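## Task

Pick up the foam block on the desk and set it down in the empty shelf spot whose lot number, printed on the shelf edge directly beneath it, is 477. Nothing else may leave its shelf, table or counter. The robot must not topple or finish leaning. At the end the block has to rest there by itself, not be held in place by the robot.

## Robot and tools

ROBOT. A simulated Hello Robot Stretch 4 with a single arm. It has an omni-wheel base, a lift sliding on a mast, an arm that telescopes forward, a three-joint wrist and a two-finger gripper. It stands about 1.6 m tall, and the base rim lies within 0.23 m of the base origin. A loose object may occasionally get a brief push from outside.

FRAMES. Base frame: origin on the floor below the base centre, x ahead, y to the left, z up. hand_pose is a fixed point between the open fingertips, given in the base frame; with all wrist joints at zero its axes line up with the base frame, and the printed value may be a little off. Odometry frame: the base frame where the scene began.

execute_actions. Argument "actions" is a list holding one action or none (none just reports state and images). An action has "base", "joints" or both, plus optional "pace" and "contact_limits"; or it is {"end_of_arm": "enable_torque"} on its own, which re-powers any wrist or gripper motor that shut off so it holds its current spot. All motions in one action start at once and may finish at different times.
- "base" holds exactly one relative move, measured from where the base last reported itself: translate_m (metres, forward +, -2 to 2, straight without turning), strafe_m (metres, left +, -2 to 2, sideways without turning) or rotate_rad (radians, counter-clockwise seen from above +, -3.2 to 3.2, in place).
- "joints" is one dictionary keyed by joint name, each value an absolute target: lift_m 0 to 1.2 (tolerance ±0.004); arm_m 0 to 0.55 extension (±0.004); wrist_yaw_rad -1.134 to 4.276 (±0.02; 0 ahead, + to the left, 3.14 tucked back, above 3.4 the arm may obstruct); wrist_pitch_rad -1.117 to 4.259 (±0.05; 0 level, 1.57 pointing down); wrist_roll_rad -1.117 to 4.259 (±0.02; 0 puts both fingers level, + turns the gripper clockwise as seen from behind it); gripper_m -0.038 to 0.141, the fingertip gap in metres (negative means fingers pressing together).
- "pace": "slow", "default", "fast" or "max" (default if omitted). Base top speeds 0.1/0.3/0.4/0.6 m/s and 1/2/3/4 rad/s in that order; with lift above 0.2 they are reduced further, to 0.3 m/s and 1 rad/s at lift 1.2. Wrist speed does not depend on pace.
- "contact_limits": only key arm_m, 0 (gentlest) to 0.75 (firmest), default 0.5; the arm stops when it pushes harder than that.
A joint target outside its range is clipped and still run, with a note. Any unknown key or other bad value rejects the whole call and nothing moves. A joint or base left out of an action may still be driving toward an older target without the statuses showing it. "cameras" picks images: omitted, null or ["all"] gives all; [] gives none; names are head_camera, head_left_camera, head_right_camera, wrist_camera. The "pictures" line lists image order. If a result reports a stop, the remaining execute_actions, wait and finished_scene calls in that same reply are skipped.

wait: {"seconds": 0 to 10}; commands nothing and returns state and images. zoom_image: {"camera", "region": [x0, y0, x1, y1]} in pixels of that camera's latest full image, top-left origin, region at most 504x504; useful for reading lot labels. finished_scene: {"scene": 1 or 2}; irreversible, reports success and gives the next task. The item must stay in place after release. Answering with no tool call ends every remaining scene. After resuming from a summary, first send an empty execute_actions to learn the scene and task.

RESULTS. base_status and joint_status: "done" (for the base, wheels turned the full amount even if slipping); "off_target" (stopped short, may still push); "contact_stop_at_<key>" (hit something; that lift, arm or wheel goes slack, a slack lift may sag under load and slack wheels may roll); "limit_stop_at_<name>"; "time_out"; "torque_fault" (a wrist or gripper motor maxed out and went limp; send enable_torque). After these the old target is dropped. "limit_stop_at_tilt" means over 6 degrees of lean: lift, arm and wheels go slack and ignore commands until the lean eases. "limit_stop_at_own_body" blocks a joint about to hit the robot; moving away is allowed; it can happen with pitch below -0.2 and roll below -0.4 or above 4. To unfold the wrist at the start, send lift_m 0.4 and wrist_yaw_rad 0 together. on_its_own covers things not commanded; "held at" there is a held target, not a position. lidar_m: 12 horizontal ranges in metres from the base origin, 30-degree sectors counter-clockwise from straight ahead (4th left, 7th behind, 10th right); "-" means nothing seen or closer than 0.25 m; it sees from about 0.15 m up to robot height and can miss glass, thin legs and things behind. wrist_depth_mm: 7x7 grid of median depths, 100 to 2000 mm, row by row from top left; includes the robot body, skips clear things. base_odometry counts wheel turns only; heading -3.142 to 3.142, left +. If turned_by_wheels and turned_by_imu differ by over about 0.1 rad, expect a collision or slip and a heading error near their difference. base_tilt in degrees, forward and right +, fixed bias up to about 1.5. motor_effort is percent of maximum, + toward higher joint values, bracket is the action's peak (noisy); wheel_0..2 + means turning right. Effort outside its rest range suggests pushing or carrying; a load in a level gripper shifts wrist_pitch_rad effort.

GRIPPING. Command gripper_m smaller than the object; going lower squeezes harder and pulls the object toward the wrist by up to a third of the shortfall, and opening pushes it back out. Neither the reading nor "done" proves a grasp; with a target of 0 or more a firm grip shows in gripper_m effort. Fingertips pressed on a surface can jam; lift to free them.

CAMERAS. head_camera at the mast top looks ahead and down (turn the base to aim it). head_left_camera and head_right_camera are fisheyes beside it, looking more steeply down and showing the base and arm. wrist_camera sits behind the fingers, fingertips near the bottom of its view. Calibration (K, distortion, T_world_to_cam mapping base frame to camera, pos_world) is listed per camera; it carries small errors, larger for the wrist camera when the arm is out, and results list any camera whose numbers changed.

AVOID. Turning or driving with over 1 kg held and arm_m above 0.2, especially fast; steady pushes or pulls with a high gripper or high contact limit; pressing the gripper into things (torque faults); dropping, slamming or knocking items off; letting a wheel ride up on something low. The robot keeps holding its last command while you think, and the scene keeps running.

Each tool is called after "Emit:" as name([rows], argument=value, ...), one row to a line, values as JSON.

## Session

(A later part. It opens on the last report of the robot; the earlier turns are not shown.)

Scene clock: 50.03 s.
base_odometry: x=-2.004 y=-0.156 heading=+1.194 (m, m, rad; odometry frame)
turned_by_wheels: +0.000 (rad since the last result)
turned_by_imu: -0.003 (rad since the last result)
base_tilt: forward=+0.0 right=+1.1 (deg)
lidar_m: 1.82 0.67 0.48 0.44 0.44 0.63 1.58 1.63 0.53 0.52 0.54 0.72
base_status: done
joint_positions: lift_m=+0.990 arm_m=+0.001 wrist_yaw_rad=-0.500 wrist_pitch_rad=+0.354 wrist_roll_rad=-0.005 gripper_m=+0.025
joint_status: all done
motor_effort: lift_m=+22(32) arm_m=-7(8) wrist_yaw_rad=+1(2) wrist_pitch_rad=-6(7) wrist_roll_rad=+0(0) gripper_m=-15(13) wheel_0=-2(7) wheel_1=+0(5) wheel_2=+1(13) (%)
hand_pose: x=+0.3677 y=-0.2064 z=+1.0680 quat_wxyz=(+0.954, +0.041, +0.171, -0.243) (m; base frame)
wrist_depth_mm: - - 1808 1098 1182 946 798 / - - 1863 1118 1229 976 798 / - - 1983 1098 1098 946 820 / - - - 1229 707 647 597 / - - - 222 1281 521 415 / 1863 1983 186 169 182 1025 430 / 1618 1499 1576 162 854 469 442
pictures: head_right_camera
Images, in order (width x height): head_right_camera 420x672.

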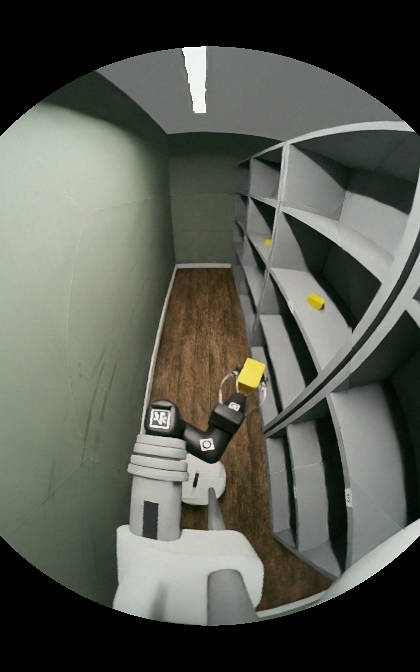

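Emit:
execute_actions([
  {"base":{"rotate_rad":-1.53},"pace":"fast"},
], cameras=[])

Emit:
execute_actions([
  {"joints":{"wrist_yaw_rad":0},"base":{"translate_m":-0.05},"pace":"fast"},
])

Scene clock: 52.97 s.
base_odometry: x=-2.004 y=-0.156 heading=-0.336 (m, m, rad; odometry frame)
turned_by_wheels: -1.530 (rad since the last result)
turned_by_imu: -1.505 (rad since the last result)
base_tilt: forward=+0.0 right=+1.0 (deg)
lidar_m: 0.50 0.55 0.74 1.86 0.66 0.48 0.45 0.47 0.63 1.57 0.76 0.53
base_status: done
joint_positions: lift_m=+0.990 arm_m=+0.001 wrist_yaw_rad=-0.500 wrist_pitch_rad=+0.354 wrist_roll_rad=-0.005 gripper_m=+0.025
joint_status: not commanded
motor_effort: lift_m=+22(22) arm_m=-7(7) wrist_yaw_rad=-1(0) wrist_pitch_rad=-7(7) wrist_roll_rad=+1(1) gripper_m=-15(14) wheel_0=+2(2) wheel_1=+0(3) wheel_2=+1(7) (%)
hand_pose: x=+0.3677 y=-0.2064 z=+1.0679 quat_wxyz=(+0.954, +0.041, +0.171, -0.243) (m; base frame)
wrist_depth_mm: 634 668 741 809 634 492 1366 / 640 707 778 842 654 512 1366 / 668 723 798 866 668 544 1397 / 615 627 627 634 627 569 1464 / 433 442 442 220 512 1618 1464 / 336 359 186 169 182 1708 1499 / 788 820 878 162 654 634 1537
pictures: none
No camera images: the call's "cameras" was empty. Leave "cameras" out to get every camera's image.

Scene clock: 54.07 s.
base_odometry: x=-2.051 y=-0.140 heading=-0.336 (m, m, rad; odometry frame)
turned_by_wheels: +0.000 (rad since the last result)
turned_by_imu: +0.000 (rad since the last result)
base_tilt: forward=-0.1 right=+1.0 (deg)
lidar_m: 0.56 0.60 0.83 1.68 0.59 0.43 0.39 0.40 0.57 1.53 1.65 0.61
base_status: done
joint_positions: lift_m=+0.990 arm_m=+0.001 wrist_yaw_rad=+0.000 wrist_pitch_rad=+0.354 wrist_roll_rad=-0.005 gripper_m=+0.025
joint_status: all done
motor_effort: lift_m=+22(22) arm_m=-8(8) wrist_yaw_rad=+4(4) wrist_pitch_rad=-7(7) wrist_roll_rad=+0(1) gripper_m=-16(15) wheel_0=+1(2) wheel_1=-1(11) wheel_2=+1(9) (%)
hand_pose: x=+0.4427 y=-0.0875 z=+1.0679 quat_wxyz=(+0.984, -0.003, +0.176, +0.000) (m; base frame)
wrist_depth_mm: 508 723 741 732 723 715 715 / 512 741 778 759 750 750 723 / 517 750 798 809 809 788 732 / 525 621 634 634 640 640 640 / 433 436 445 221 449 452 449 / 496 668 186 168 181 394 654 / 521 621 891 162 866 820 723
pictures: head_camera, head_left_camera, head_right_camera, wrist_camera
camera_calibration (this result's frames):
wrist_camera: T_world_to_cam=[[0.0373873, -0.9991, 0.0200488, -0.123117], [-0.325058, -0.0311309, -0.945182, 1.20828], [0.944955, 0.0288208, -0.325929, 0.154198], [0, 0, 0, 1]] pos_world=[0.251655, -0.0898358, 1.19477]
Images, in order (width x height): head_camera 420x560, head_left_camera 420x672, head_right_camera 420x672, wrist_camera 616x392.

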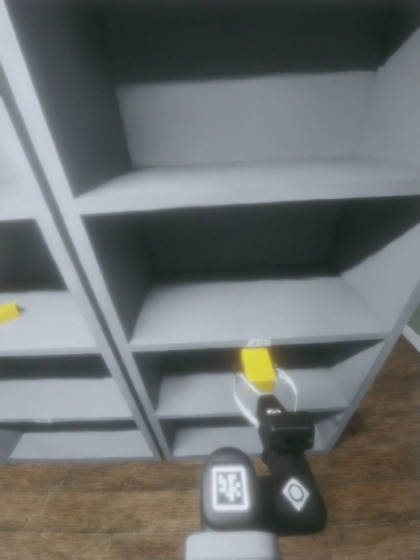

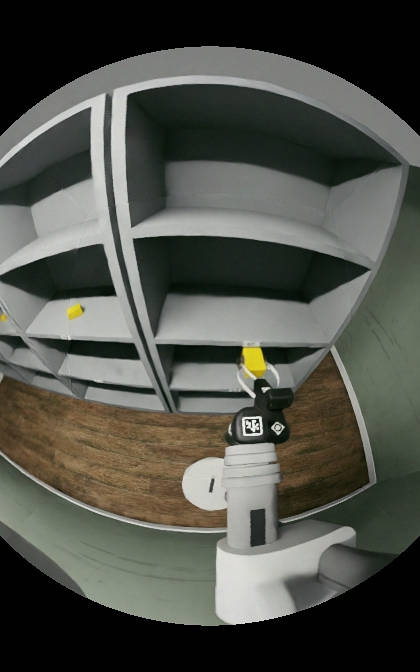

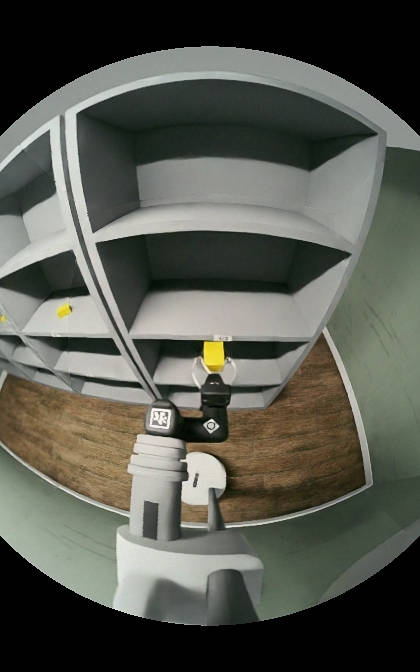

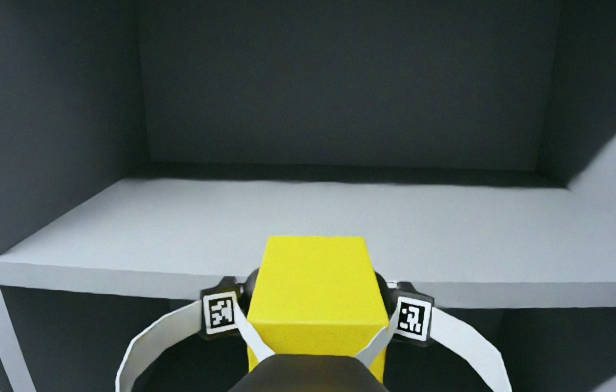

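Emit:
zoom_image(camera="head_right_camera", region=[190, 320, 250, 370])

Region (190, 320, 250, 370) of head_right_camera's 420x672 image, scaled by 8.400, with more detail than that image has.

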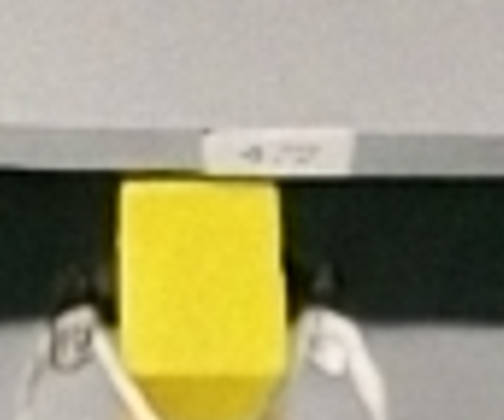

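Emit:
execute_actions([
  {"joints":{"arm_m":0.295,"lift_m":0.96},"base":{"strafe_m":-0.044},"pace":"fast"},
], cameras=["head_right_camera","wrist_camera"])

Scene clock: 57.40 s.
base_odometry: x=-2.066 y=-0.181 heading=-0.335 (m, m, rad; odometry frame)
turned_by_wheels: +0.000 (rad since the last result)
turned_by_imu: +0.000 (rad since the last result)
base_tilt: forward=+0.0 right=+1.1 (deg)
lidar_m: 0.57 0.59 0.83 1.68 0.57 0.41 0.41 0.40 0.55 1.53 1.60 0.60
base_status: done
joint_positions: lift_m=+0.960 arm_m=+0.294 wrist_yaw_rad=+0.000 wrist_pitch_rad=+0.354 wrist_roll_rad=-0.005 gripper_m=+0.025
joint_status: all done
motor_effort: lift_m=+18(20) arm_m=+8(11) wrist_yaw_rad=-1(1) wrist_pitch_rad=-7(6) wrist_roll_rad=+0(1) gripper_m=-13(15) wheel_0=+0(12) wheel_1=+0(4) wheel_2=+1(0) (%)
hand_pose: x=+0.7351 y=-0.0874 z=+1.0383 quat_wxyz=(+0.984, -0.003, +0.176, +0.001) (m; base frame)
wrist_depth_mm: 477 477 473 469 462 452 452 / 500 496 492 488 484 473 473 / 525 525 517 508 504 496 496 / 521 530 525 521 517 512 508 / 368 373 377 222 379 379 379 / 281 287 186 169 182 293 290 / 237 224 236 162 227 225 242
pictures: head_right_camera, wrist_camera
camera_calibration (this result's frames):
wrist_camera: T_world_to_cam=[[0.0378836, -0.999081, 0.0200521, -0.133688], [-0.324961, -0.0312928, -0.945209, 1.2753], [0.944968, 0.0292918, -0.325848, -0.131806], [0, 0, 0, 1]] pos_world=[0.544039, -0.0897962, 1.16515]
Images, in order (width x height): head_right_camera 420x672, wrist_camera 616x392.

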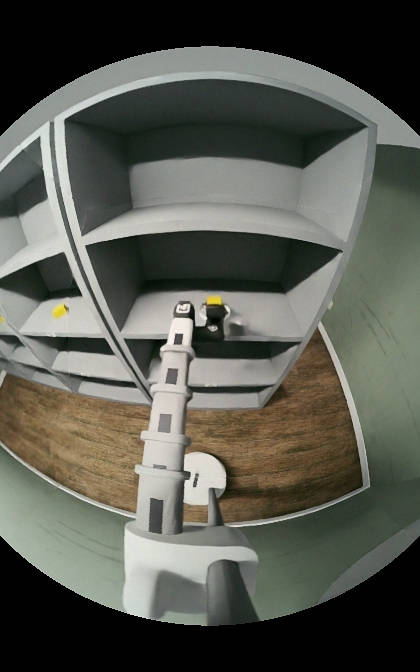

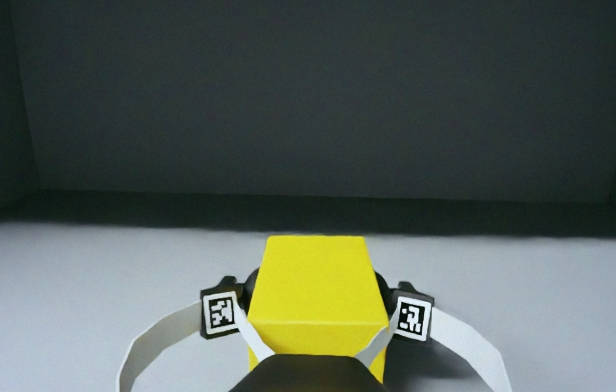

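Emit:
execute_actions([
  {"joints":{"arm_m":0.315,"lift_m":0.936}},
], cameras=[])

Scene clock: 59.30 s.
base_odometry: x=-2.066 y=-0.181 heading=-0.335 (m, m, rad; odometry frame)
turned_by_wheels: +0.000 (rad since the last result)
turned_by_imu: +0.000 (rad since the last result)
base_tilt: forward=+0.1 right=+1.1 (deg)
lidar_m: 0.56 0.59 0.83 1.66 0.59 0.41 0.40 0.40 0.56 1.53 1.59 0.60
base_status: not commanded
joint_positions: lift_m=+0.936 arm_m=+0.314 wrist_yaw_rad=+0.000 wrist_pitch_rad=+0.354 wrist_roll_rad=-0.005 gripper_m=+0.025
joint_status: all done
motor_effort: lift_m=+17(16) arm_m=+8(7) wrist_yaw_rad=-1(1) wrist_pitch_rad=-7(7) wrist_roll_rad=+1(0) gripper_m=-15(14) wheel_0=+0(0) wheel_1=+0(0) wheel_2=+1(1) (%)
hand_pose: x=+0.7551 y=-0.0874 z=+1.0144 quat_wxyz=(+0.984, -0.003, +0.176, +0.001) (m; base frame)
wrist_depth_mm: 459 455 452 449 445 439 436 / 480 480 473 469 462 455 452 / 508 500 496 488 484 480 473 / 455 452 459 462 469 469 473 / 319 322 327 223 329 329 329 / 244 248 186 168 182 253 249 / 204 194 204 162 197 195 -
pictures: none
No camera images: the call's "cameras" was empty. Leave "cameras" out to get every camera's image.

Emit:
execute_actions([
  {"joints":{"gripper_m":0.09,"lift_m":0.934}},
], cameras=["wrist_camera"])

Emit:
execute_actions([
  {"joints":{"arm_m":0.08,"lift_m":0.95},"pace":"fast"},
], cameras=["wrist_camera","head_camera"])

Scene clock: 61.60 s.
base_odometry: x=-2.066 y=-0.181 heading=-0.335 (m, m, rad; odometry frame)
turned_by_wheels: +0.000 (rad since the last result)
turned_by_imu: +0.000 (rad since the last result)
base_tilt: forward=-0.1 right=+1.1 (deg)
lidar_m: 0.56 0.59 0.83 1.66 0.59 0.42 0.39 0.41 0.57 1.52 1.61 0.59
base_status: not commanded
joint_positions: lift_m=+0.934 arm_m=+0.314 wrist_yaw_rad=+0.000 wrist_pitch_rad=+0.354 wrist_roll_rad=-0.005 gripper_m=+0.090
joint_status: all done
motor_effort: lift_m=+17(18) arm_m=+8(8) wrist_yaw_rad=+0(0) wrist_pitch_rad=-7(6) wrist_roll_rad=+0(0) gripper_m=-3(16) wheel_0=+0(0) wheel_1=+0(0) wheel_2=+1(1) (%)
hand_pose: x=+0.7551 y=-0.0874 z=+1.0124 quat_wxyz=(+0.984, -0.003, +0.176, +0.001) (m; base frame)
wrist_depth_mm: 462 455 452 445 445 436 433 / 480 477 473 462 462 455 452 / 504 500 496 492 484 477 473 / 449 449 455 455 459 466 469 / 315 319 324 229 327 325 325 / 241 246 192 177 190 248 247 / 202 196 202 146 202 196 -
pictures: wrist_camera
camera_calibration (this result's frames):
wrist_camera: T_world_to_cam=[[0.0378005, -0.999084, 0.0200508, -0.133882], [-0.324992, -0.0312655, -0.9452, 1.25724], [0.944961, 0.0292127, -0.325876, -0.159128], [0, 0, 0, 1]] pos_world=[0.564021, -0.0898029, 1.13917]
Images, in order (width x height): wrist_camera 616x392.

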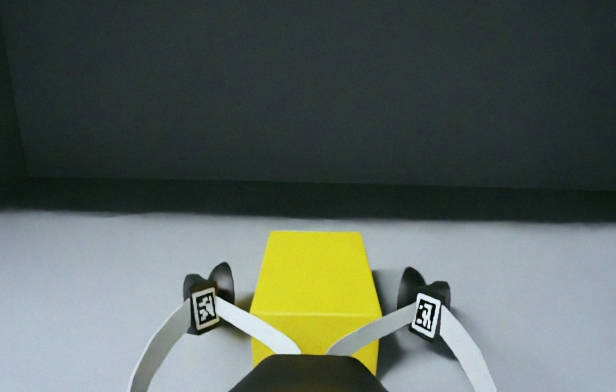

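Scene clock: 63.13 s.
base_odometry: x=-2.066 y=-0.181 heading=-0.335 (m, m, rad; odometry frame)
turned_by_wheels: +0.000 (rad since the last result)
turned_by_imu: +0.000 (rad since the last result)
base_tilt: forward=+0.0 right=+1.0 (deg)
lidar_m: 0.56 0.60 0.83 1.68 0.58 0.40 0.39 0.40 0.56 1.52 1.62 0.58
base_status: not commanded
joint_positions: lift_m=+0.950 arm_m=+0.081 wrist_yaw_rad=+0.000 wrist_pitch_rad=+0.354 wrist_roll_rad=-0.005 gripper_m=+0.090
joint_status: all done
motor_effort: lift_m=+22(22) arm_m=-8(7) wrist_yaw_rad=-1(0) wrist_pitch_rad=-7(7) wrist_roll_rad=+0(1) gripper_m=-3(2) wheel_0=+0(0) wheel_1=+0(0) wheel_2=+1(1) (%)
hand_pose: x=+0.5228 y=-0.0874 z=+1.0279 quat_wxyz=(+0.984, -0.003, +0.176, +0.000) (m; base frame)
wrist_depth_mm: 569 676 668 661 661 647 640 / 574 699 699 691 683 668 647 / 580 732 732 715 715 707 654 / 500 500 504 404 517 517 525 / 349 353 359 364 362 359 362 / 525 319 196 309 215 304 304 / 580 732 866 146 842 778 654
pictures: head_camera, wrist_camera
camera_calibration (this result's frames):
wrist_camera: T_world_to_cam=[[0.0376301, -0.99909, 0.0200562, -0.125378], [-0.324859, -0.031211, -0.945247, 1.19647], [0.945013, 0.0290543, -0.325738, 0.0652439], [0, 0, 0, 1]] pos_world=[0.331748, -0.0898162, 1.15473]
Images, in order (width x height): head_camera 420x560, wrist_camera 616x392.

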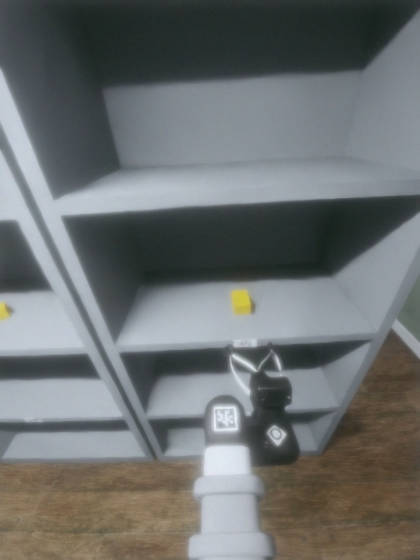

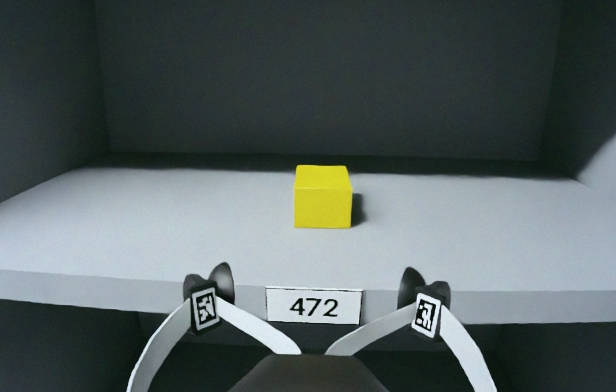

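The label here reads 472, not 477, so I'll pick the block back up and keep searching.

Emit:
execute_actions([
  {"joints":{"arm_m":0.315,"lift_m":0.934,"gripper_m":0.11},"pace":"fast"},
], cameras=["wrist_camera","head_left_camera"])

Emit:
zoom_image(camera="head_left_camera", region=[0, 280, 240, 420])

Scene clock: 68.57 s.
base_odometry: x=-2.066 y=-0.181 heading=-0.335 (m, m, rad; odometry frame)
turned_by_wheels: +0.000 (rad since the last result)
turned_by_imu: +0.000 (rad since the last result)
base_tilt: forward=+0.1 right=+1.1 (deg)
lidar_m: 0.56 0.60 0.84 1.68 0.58 0.42 0.40 0.40 0.57 1.53 1.61 0.59
base_status: not commanded
joint_positions: lift_m=+0.934 arm_m=+0.314 wrist_yaw_rad=+0.000 wrist_pitch_rad=+0.354 wrist_roll_rad=-0.005 gripper_m=+0.110
joint_status: all done
motor_effort: lift_m=+17(16) arm_m=+8(8) wrist_yaw_rad=+0(0) wrist_pitch_rad=-6(7) wrist_roll_rad=+0(0) gripper_m=-1(1) wheel_0=+0(0) wheel_1=+0(0) wheel_2=+1(1) (%)
hand_pose: x=+0.7552 y=-0.0874 z=+1.0125 quat_wxyz=(+0.984, -0.003, +0.176, +0.001) (m; base frame)
wrist_depth_mm: 459 455 452 449 445 436 433 / 477 477 473 469 459 452 449 / 504 500 496 492 488 480 477 / 449 452 455 459 462 469 469 / 314 319 322 229 325 327 325 / 240 243 194 177 195 238 248 / 202 197 202 148 203 196 -
pictures: head_left_camera, wrist_camera
camera_calibration (this result's frames):
wrist_camera: T_world_to_cam=[[0.0378571, -0.999082, 0.0200656, -0.133927], [-0.324619, -0.0312864, -0.945327, 1.2572], [0.945087, 0.0292737, -0.325505, -0.159624], [0, 0, 0, 1]] pos_world=[0.564038, -0.0897977, 1.13919]
Images, in order (width x height): head_left_camera 420x672, wrist_camera 616x392.

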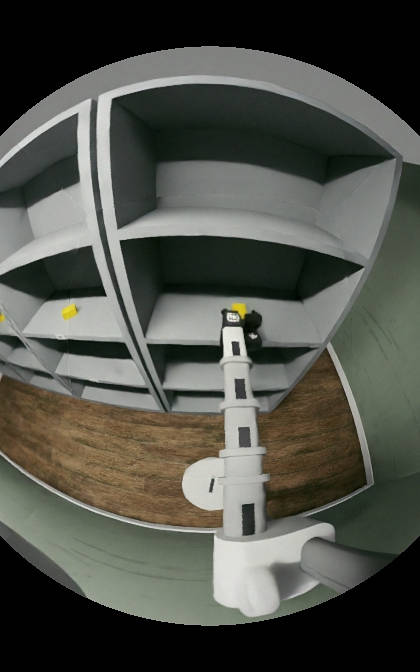

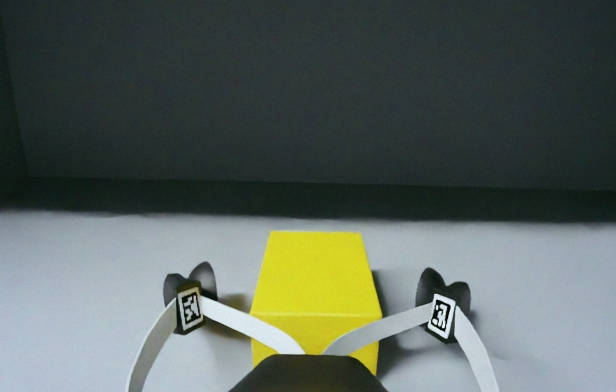

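Region (0, 280, 240, 420) of head_left_camera's 420x672 image, scaled by 2.100, with more detail than that image has; it fills the top 294 rows of this view, and the rest is white.

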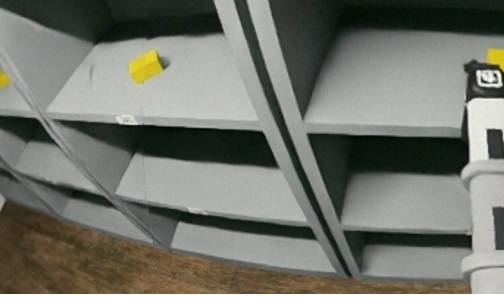

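Emit:
execute_actions([
  {"joints":{"gripper_m":0.025}},
], cameras=[])

Emit:
execute_actions([
  {"joints":{"lift_m":0.95},"pace":"fast"},
], cameras=[])

Emit:
execute_actions([
  {"joints":{"arm_m":0.0},"pace":"fast"},
], cameras=["wrist_camera"])

Scene clock: 70.80 s.
base_odometry: x=-2.066 y=-0.181 heading=-0.335 (m, m, rad; odometry frame)
turned_by_wheels: +0.000 (rad since the last result)
turned_by_imu: +0.000 (rad since the last result)
base_tilt: forward=-0.1 right=+1.1 (deg)
lidar_m: 0.56 0.59 0.82 1.68 0.60 0.42 0.40 0.42 0.57 1.53 1.59 0.60
base_status: not commanded
joint_positions: lift_m=+0.934 arm_m=+0.314 wrist_yaw_rad=+0.000 wrist_pitch_rad=+0.354 wrist_roll_rad=-0.005 gripper_m=+0.025
joint_status: all done
motor_effort: lift_m=+18(17) arm_m=+7(8) wrist_yaw_rad=-2(1) wrist_pitch_rad=-6(6) wrist_roll_rad=-1(0) gripper_m=-16(13) wheel_0=+0(0) wheel_1=+0(0) wheel_2=+1(1) (%)
hand_pose: x=+0.7551 y=-0.0874 z=+1.0124 quat_wxyz=(+0.984, -0.003, +0.176, +0.001) (m; base frame)
wrist_depth_mm: 459 455 452 445 442 433 436 / 480 477 473 466 462 455 455 / 508 500 496 488 484 477 473 / 449 449 455 459 459 466 469 / 314 319 322 221 327 325 325 / 240 245 186 169 183 249 248 / 202 191 202 163 195 191 -
pictures: none
No camera images: the call's "cameras" was empty. Leave "cameras" out to get every camera's image.

Scene clock: 71.43 s.
base_odometry: x=-2.066 y=-0.181 heading=-0.335 (m, m, rad; odometry frame)
turned_by_wheels: +0.000 (rad since the last result)
turned_by_imu: +0.000 (rad since the last result)
base_tilt: forward=-0.1 right=+1.2 (deg)
lidar_m: 0.56 0.59 0.84 1.68 0.59 0.41 0.40 0.40 0.57 1.51 1.62 0.59
base_status: not commanded
joint_positions: lift_m=+0.950 arm_m=+0.314 wrist_yaw_rad=+0.000 wrist_pitch_rad=+0.354 wrist_roll_rad=-0.005 gripper_m=+0.025
joint_status: all done
motor_effort: lift_m=+23(22) arm_m=+8(8) wrist_yaw_rad=-1(2) wrist_pitch_rad=-7(7) wrist_roll_rad=+0(0) gripper_m=-13(15) wheel_0=+0(0) wheel_1=+0(0) wheel_2=+1(1) (%)
hand_pose: x=+0.7551 y=-0.0874 z=+1.0279 quat_wxyz=(+0.984, -0.003, +0.176, +0.001) (m; base frame)
wrist_depth_mm: 462 455 452 449 439 436 433 / 480 477 473 466 459 455 452 / 504 500 496 492 488 480 473 / 492 496 500 500 500 492 488 / 347 349 353 221 359 357 357 / 265 271 186 169 183 274 272 / 221 210 222 162 214 211 228
pictures: none
No camera images: the call's "cameras" was empty. Leave "cameras" out to get every camera's image.

Scene clock: 73.17 s.
base_odometry: x=-2.066 y=-0.181 heading=-0.335 (m, m, rad; odometry frame)
turned_by_wheels: +0.000 (rad since the last result)
turned_by_imu: +0.000 (rad since the last result)
base_tilt: forward=-0.1 right=+1.1 (deg)
lidar_m: 0.55 0.58 0.84 1.70 0.60 0.41 0.40 0.39 0.56 1.51 1.60 0.59
base_status: not commanded
joint_positions: lift_m=+0.950 arm_m=+0.001 wrist_yaw_rad=+0.000 wrist_pitch_rad=+0.355 wrist_roll_rad=-0.005 gripper_m=+0.025
joint_status: all done
motor_effort: lift_m=+23(22) arm_m=-7(9) wrist_yaw_rad=+1(1) wrist_pitch_rad=-7(8) wrist_roll_rad=+0(0) gripper_m=-16(16) wheel_0=+0(0) wheel_1=+0(0) wheel_2=+1(1) (%)
hand_pose: x=+0.4428 y=-0.0875 z=+1.0278 quat_wxyz=(+0.984, -0.003, +0.176, +0.000) (m; base frame)
wrist_depth_mm: 569 741 741 741 732 723 676 / 574 778 768 768 759 750 661 / 580 759 798 788 778 768 668 / 500 504 508 512 512 517 521 / 399 397 392 222 387 384 377 / 585 798 186 169 183 878 647 / 580 691 831 163 809 741 654
pictures: wrist_camera
camera_calibration (this result's frames):
wrist_camera: T_world_to_cam=[[0.0376125, -0.999091, 0.0200415, -0.122348], [-0.325232, -0.0312027, -0.945119, 1.1704], [0.944886, 0.0290302, -0.32611, 0.141267], [0, 0, 0, 1]] pos_world=[0.251771, -0.0898182, 1.15468]
Images, in order (width x height): wrist_camera 616x392.

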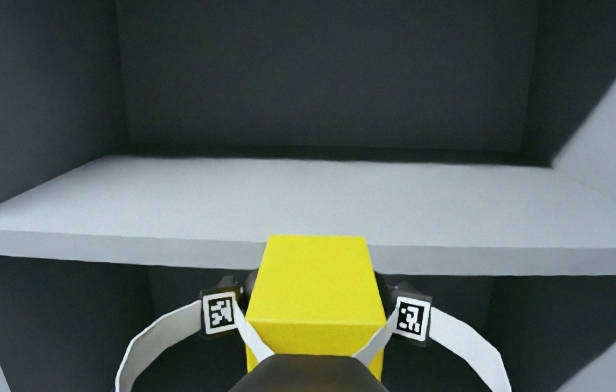

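Emit:
execute_actions([
  {"joints":{"lift_m":0.43},"pace":"max"},
], cameras=["wrist_camera"])

Scene clock: 75.53 s.
base_odometry: x=-2.066 y=-0.181 heading=-0.335 (m, m, rad; odometry frame)
turned_by_wheels: +0.000 (rad since the last result)
turned_by_imu: +0.000 (rad since the last result)
base_tilt: forward=+0.0 right=+1.1 (deg)
lidar_m: 0.56 0.61 0.84 1.67 0.60 0.42 0.40 0.41 0.56 1.53 1.58 0.59
base_status: not commanded
joint_positions: lift_m=+0.430 arm_m=+0.001 wrist_yaw_rad=+0.000 wrist_pitch_rad=+0.355 wrist_roll_rad=-0.005 gripper_m=+0.025
joint_status: all done
motor_effort: lift_m=+18(22) arm_m=-7(8) wrist_yaw_rad=+1(2) wrist_pitch_rad=-8(7) wrist_roll_rad=+0(0) gripper_m=-15(14) wheel_0=+0(0) wheel_1=+0(0) wheel_2=+1(1) (%)
hand_pose: x=+0.4428 y=-0.0875 z=+0.5082 quat_wxyz=(+0.984, -0.003, +0.176, +0.000) (m; base frame)
wrist_depth_mm: 564 732 741 741 732 715 676 / 569 768 778 768 750 750 654 / 525 544 539 544 559 569 597 / 379 377 373 368 362 359 362 / 585 854 891 221 878 854 654 / 585 788 186 169 183 878 654 / 580 691 750 163 723 715 654
pictures: wrist_camera
camera_calibration (this result's frames):
wrist_camera: T_world_to_cam=[[0.037628, -0.999091, 0.0200408, -0.111936], [-0.32525, -0.0312078, -0.945113, 0.679306], [0.944879, 0.0290444, -0.326129, -0.0281485], [0, 0, 0, 1]] pos_world=[0.251753, -0.089817, 0.635084]
Images, in order (width x height): wrist_camera 616x392.

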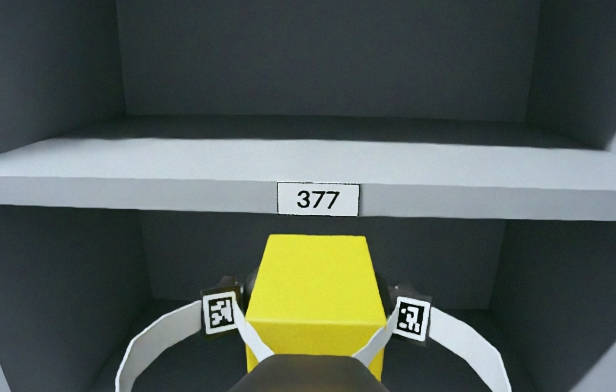

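Emit:
execute_actions([
  {"base":{"strafe_m":0.9},"pace":"max"},
], cameras=["wrist_camera","head_left_camera"])

Scene clock: 79.13 s.
base_odometry: x=-1.769 y=+0.669 heading=-0.336 (m, m, rad; odometry frame)
turned_by_wheels: +0.000 (rad since the last result)
turned_by_imu: -0.001 (rad since the last result)
base_tilt: forward=+0.0 right=+1.1 (deg)
lidar_m: 0.55 0.58 0.83 1.69 0.61 0.42 0.37 0.40 0.58 1.58 0.82 0.58
base_status: done
joint_positions: lift_m=+0.430 arm_m=+0.001 wrist_yaw_rad=+0.000 wrist_pitch_rad=+0.354 wrist_roll_rad=-0.005 gripper_m=+0.025
joint_status: not commanded
motor_effort: lift_m=+20(20) arm_m=-8(8) wrist_yaw_rad=-1(0) wrist_pitch_rad=-7(9) wrist_roll_rad=+0(0) gripper_m=-15(14) wheel_0=+1(13) wheel_1=-2(13) wheel_2=+1(1) (%)
hand_pose: x=+0.4428 y=-0.0874 z=+0.5081 quat_wxyz=(+0.984, -0.003, +0.176, +0.000) (m; base frame)
wrist_depth_mm: 615 741 732 732 723 707 609 / 621 778 768 768 750 741 597 / 549 544 539 544 554 574 554 / 375 373 368 362 357 355 353 / 640 891 891 222 866 854 597 / 640 854 186 169 183 798 585 / 627 715 741 162 715 668 585
pictures: head_left_camera, wrist_camera
camera_calibration (this result's frames):
wrist_camera: T_world_to_cam=[[0.0377038, -0.999088, 0.0200473, -0.11195], [-0.325084, -0.0312335, -0.945169, 0.679165], [0.944933, 0.0291194, -0.325965, -0.0283055], [0, 0, 0, 1]] pos_world=[0.251753, -0.0898107, 0.634944]
Images, in order (width x height): head_left_camera 420x672, wrist_camera 616x392.

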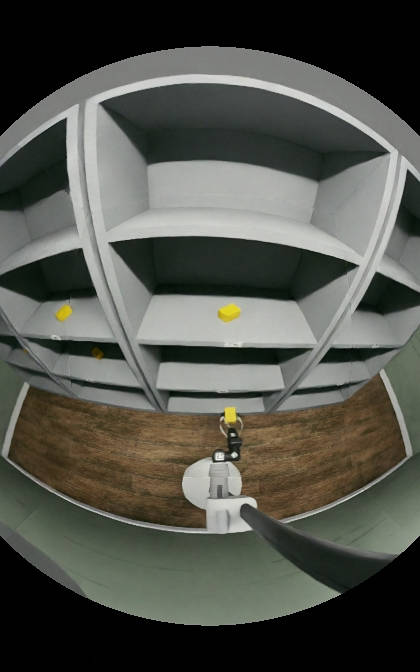

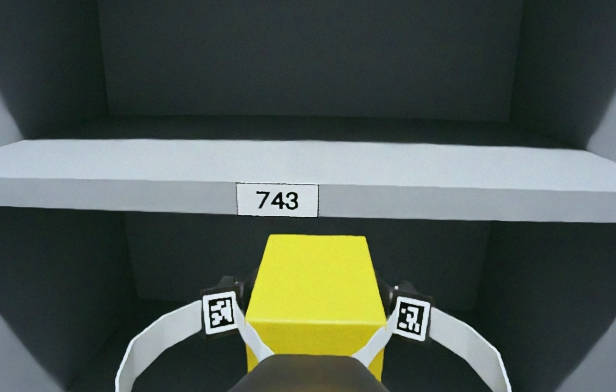

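Emit:
execute_actions([
  {"base":{"strafe_m":1.72},"joints":{"lift_m":0.89},"pace":"max"},
], cameras=["wrist_camera","head_left_camera"])

Scene clock: 84.47 s.
base_odometry: x=-1.203 y=+2.293 heading=-0.336 (m, m, rad; odometry frame)
turned_by_wheels: +0.000 (rad since the last result)
turned_by_imu: -0.001 (rad since the last result)
base_tilt: forward=+0.0 right=+1.1 (deg)
lidar_m: 0.54 0.58 0.57 0.55 0.58 0.41 0.41 0.43 0.57 1.61 0.83 0.56
base_status: done
joint_positions: lift_m=+0.890 arm_m=+0.001 wrist_yaw_rad=+0.000 wrist_pitch_rad=+0.354 wrist_roll_rad=-0.005 gripper_m=+0.025
joint_status: all done
motor_effort: lift_m=+20(29) arm_m=-7(8) wrist_yaw_rad=+1(1) wrist_pitch_rad=-7(8) wrist_roll_rad=+0(0) gripper_m=-15(14) wheel_0=+1(13) wheel_1=-1(12) wheel_2=+1(1) (%)
hand_pose: x=+0.4428 y=-0.0874 z=+0.9681 quat_wxyz=(+0.984, -0.003, +0.176, +0.000) (m; base frame)
wrist_depth_mm: 741 732 723 715 707 521 362 / 768 759 759 750 750 521 366 / 564 559 559 559 569 484 366 / 362 355 357 353 347 345 342 / 854 904 878 222 842 517 362 / 831 917 186 169 184 473 382 / 750 715 759 162 723 402 399
pictures: head_left_camera, wrist_camera
camera_calibration (this result's frames):
wrist_camera: T_world_to_cam=[[0.0377197, -0.999087, 0.0200474, -0.121173], [-0.32508, -0.0312386, -0.94517, 1.11391], [0.944934, 0.0291346, -0.325962, 0.121637], [0, 0, 0, 1]] pos_world=[0.251743, -0.0898094, 1.09492]
Images, in order (width x height): head_left_camera 420x672, wrist_camera 616x392.

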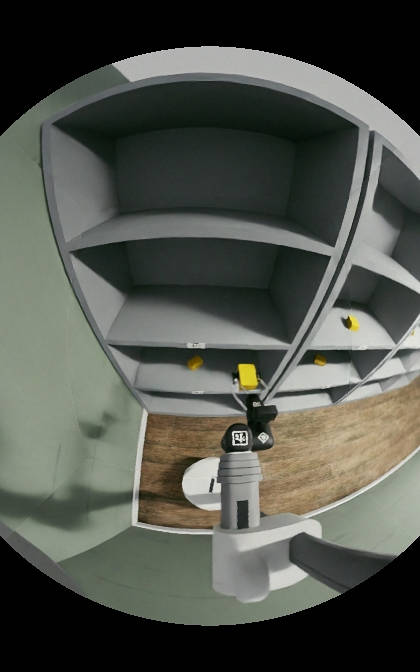

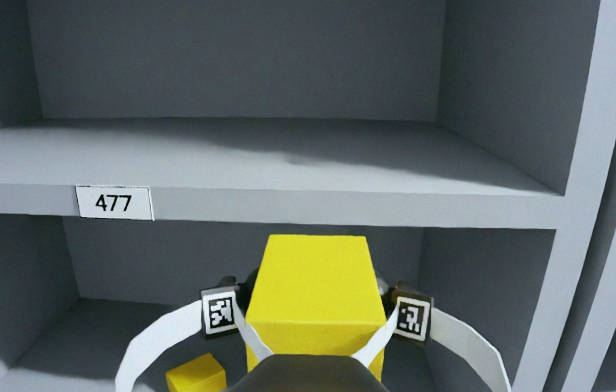

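Emit:
execute_actions([
  {"base":{"strafe_m":0.195},"joints":{"lift_m":0.96,"arm_m":0.03},"pace":"max"},
], cameras=[])

Emit:
execute_actions([
  {"joints":{"arm_m":0.29},"pace":"fast"},
], cameras=["wrist_camera"])

Scene clock: 87.27 s.
base_odometry: x=-1.139 y=+2.477 heading=-0.335 (m, m, rad; odometry frame)
turned_by_wheels: +0.000 (rad since the last result)
turned_by_imu: +0.000 (rad since the last result)
base_tilt: forward=+0.0 right=+0.9 (deg)
lidar_m: 0.54 0.52 0.37 0.35 0.36 0.45 0.42 0.42 0.59 1.62 0.79 0.58
base_status: done
joint_positions: lift_m=+0.960 arm_m=+0.029 wrist_yaw_rad=+0.000 wrist_pitch_rad=+0.354 wrist_roll_rad=-0.005 gripper_m=+0.025
joint_status: all done
motor_effort: lift_m=+22(24) arm_m=+8(11) wrist_yaw_rad=+4(2) wrist_pitch_rad=-7(8) wrist_roll_rad=+0(0) gripper_m=-14(16) wheel_0=+1(10) wheel_1=-1(14) wheel_2=+1(0) (%)
hand_pose: x=+0.4701 y=-0.0874 z=+1.0380 quat_wxyz=(+0.984, -0.003, +0.176, +0.000) (m; base frame)
wrist_depth_mm: 559 699 699 699 691 676 654 / 564 732 732 715 715 715 661 / 580 768 759 750 741 732 676 / 521 530 535 539 544 544 554 / 370 377 382 221 384 384 382 / 554 699 186 169 183 342 343 / 574 683 854 163 820 750 654
pictures: none
No camera images: the call's "cameras" was empty. Leave "cameras" out to get every camera's image.

Scene clock: 88.87 s.
base_odometry: x=-1.139 y=+2.477 heading=-0.335 (m, m, rad; odometry frame)
turned_by_wheels: +0.000 (rad since the last result)
turned_by_imu: +0.000 (rad since the last result)
base_tilt: forward=+0.0 right=+1.1 (deg)
lidar_m: 0.54 0.50 0.38 0.35 0.36 0.44 0.41 0.42 0.60 1.63 0.82 0.58
base_status: not commanded
joint_positions: lift_m=+0.960 arm_m=+0.289 wrist_yaw_rad=+0.000 wrist_pitch_rad=+0.354 wrist_roll_rad=-0.005 gripper_m=+0.025
joint_status: all done
motor_effort: lift_m=+22(22) arm_m=+8(7) wrist_yaw_rad=+1(1) wrist_pitch_rad=-6(7) wrist_roll_rad=-1(0) gripper_m=-14(14) wheel_0=+1(1) wheel_1=-1(1) wheel_2=+1(1) (%)
hand_pose: x=+0.7301 y=-0.0874 z=+1.0380 quat_wxyz=(+0.984, -0.003, +0.176, +0.001) (m; base frame)
wrist_depth_mm: 466 462 455 455 449 442 439 / 488 484 477 473 473 462 455 / 512 508 500 496 492 484 484 / 525 521 517 517 508 500 500 / 368 370 379 221 379 379 377 / 281 286 187 169 183 291 287 / 235 224 236 162 228 224 241
pictures: wrist_camera
camera_calibration (this result's frames):
wrist_camera: T_world_to_cam=[[0.037882, -0.999081, 0.0200519, -0.13349], [-0.324963, -0.0312922, -0.945209, 1.27334], [0.944968, 0.0292903, -0.32585, -0.127201], [0, 0, 0, 1]] pos_world=[0.539048, -0.0897963, 1.1648]
Images, in order (width x height): wrist_camera 616x392.

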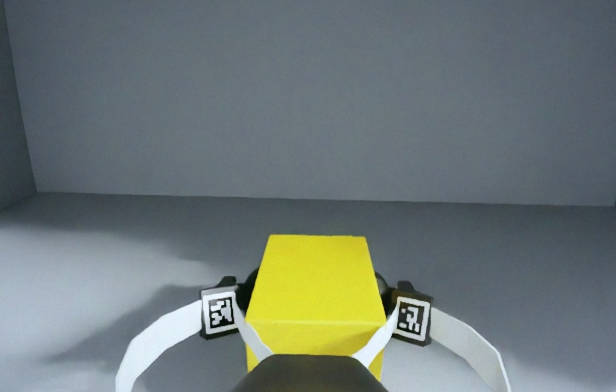

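Emit:
execute_actions([
  {"joints":{"lift_m":0.935}},
], cameras=[])

Emit:
execute_actions([
  {"joints":{"gripper_m":0.085}},
], cameras=[])

Emit:
execute_actions([
  {"joints":{"arm_m":0.06,"lift_m":0.95},"pace":"fast"},
], cameras=["wrist_camera","head_camera"])

Scene clock: 90.30 s.
base_odometry: x=-1.139 y=+2.477 heading=-0.335 (m, m, rad; odometry frame)
turned_by_wheels: +0.000 (rad since the last result)
turned_by_imu: +0.000 (rad since the last result)
base_tilt: forward=-0.1 right=+1.1 (deg)
lidar_m: 0.54 0.51 0.37 0.35 0.38 0.44 0.41 0.43 0.60 1.63 0.81 0.58
base_status: not commanded
joint_positions: lift_m=+0.935 arm_m=+0.289 wrist_yaw_rad=+0.000 wrist_pitch_rad=+0.354 wrist_roll_rad=-0.005 gripper_m=+0.025
joint_status: all done
motor_effort: lift_m=+17(20) arm_m=+8(8) wrist_yaw_rad=+2(1) wrist_pitch_rad=-6(7) wrist_roll_rad=+0(1) gripper_m=-15(15) wheel_0=+2(1) wheel_1=-1(1) wheel_2=+0(0) (%)
hand_pose: x=+0.7301 y=-0.0874 z=+1.0134 quat_wxyz=(+0.984, -0.003, +0.176, +0.001) (m; base frame)
wrist_depth_mm: 466 459 459 452 449 442 442 / 488 480 477 473 469 462 459 / 512 504 500 496 496 488 480 / 449 455 455 462 466 466 469 / 317 320 324 222 329 329 327 / 242 247 186 169 183 251 249 / 203 192 202 162 196 193 -
pictures: none
No camera images: the call's "cameras" was empty. Leave "cameras" out to get every camera's image.

Scene clock: 91.70 s.
base_odometry: x=-1.139 y=+2.477 heading=-0.335 (m, m, rad; odometry frame)
turned_by_wheels: +0.000 (rad since the last result)
turned_by_imu: +0.000 (rad since the last result)
base_tilt: forward=+0.0 right=+1.0 (deg)
lidar_m: 0.54 0.53 0.37 0.35 0.37 0.44 0.42 0.43 0.59 1.61 0.79 0.58
base_status: not commanded
joint_positions: lift_m=+0.935 arm_m=+0.289 wrist_yaw_rad=+0.000 wrist_pitch_rad=+0.354 wrist_roll_rad=-0.005 gripper_m=+0.085
joint_status: all done
motor_effort: lift_m=+17(17) arm_m=+8(7) wrist_yaw_rad=+0(1) wrist_pitch_rad=-7(6) wrist_roll_rad=+1(1) gripper_m=-2(15) wheel_0=+2(2) wheel_1=-1(1) wheel_2=+0(0) (%)
hand_pose: x=+0.7301 y=-0.0874 z=+1.0134 quat_wxyz=(+0.984, -0.003, +0.176, +0.001) (m; base frame)
wrist_depth_mm: 466 462 459 452 449 442 442 / 484 480 480 477 473 466 459 / 512 508 500 492 492 488 484 / 452 455 459 462 466 466 477 / 317 320 325 232 327 329 329 / 242 247 191 178 191 251 250 / 202 196 203 145 204 195 -
pictures: none
No camera images: the call's "cameras" was empty. Leave "cameras" out to get every camera's image.

Scene clock: 93.23 s.
base_odometry: x=-1.139 y=+2.477 heading=-0.335 (m, m, rad; odometry frame)
turned_by_wheels: +0.000 (rad since the last result)
turned_by_imu: +0.000 (rad since the last result)
base_tilt: forward=+0.0 right=+1.0 (deg)
lidar_m: 0.52 0.52 0.37 0.35 0.38 0.43 0.42 0.43 0.57 1.62 0.78 0.56
base_status: not commanded
joint_positions: lift_m=+0.950 arm_m=+0.061 wrist_yaw_rad=+0.000 wrist_pitch_rad=+0.354 wrist_roll_rad=-0.005 gripper_m=+0.085
joint_status: all done
motor_effort: lift_m=+23(27) arm_m=-8(9) wrist_yaw_rad=+0(2) wrist_pitch_rad=-6(7) wrist_roll_rad=+0(0) gripper_m=-1(2) wheel_0=+1(1) wheel_1=-1(1) wheel_2=+1(1) (%)
hand_pose: x=+0.5029 y=-0.0874 z=+1.0279 quat_wxyz=(+0.984, -0.003, +0.176, +0.000) (m; base frame)
wrist_depth_mm: 564 676 668 661 654 647 640 / 569 699 699 699 683 676 654 / 580 723 732 723 715 707 668 / 500 504 508 407 512 517 525 / 349 355 359 364 362 364 362 / 525 320 195 309 205 306 304 / 574 732 866 146 831 768 654
pictures: head_camera, wrist_camera
camera_calibration (this result's frames):
wrist_camera: T_world_to_cam=[[0.0376292, -0.99909, 0.0200563, -0.124626], [-0.324859, -0.0312108, -0.945247, 1.18997], [0.945013, 0.0290534, -0.325738, 0.0841193], [0, 0, 0, 1]] pos_world=[0.311768, -0.0898163, 1.15472]
Images, in order (width x height): head_camera 420x560, wrist_camera 616x392.

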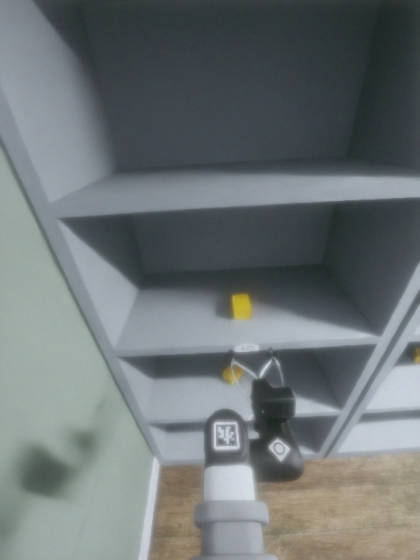

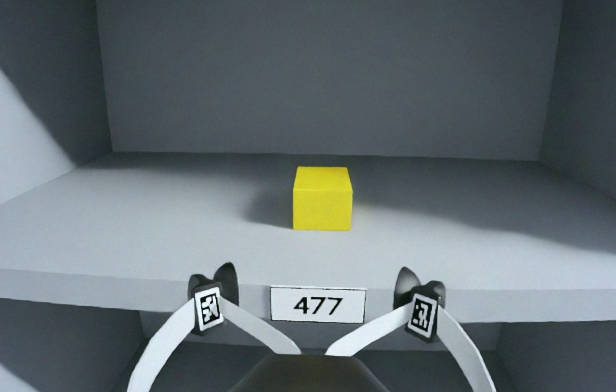

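Emit:
finished_scene(scene=1)

The scene is finished: the task was done.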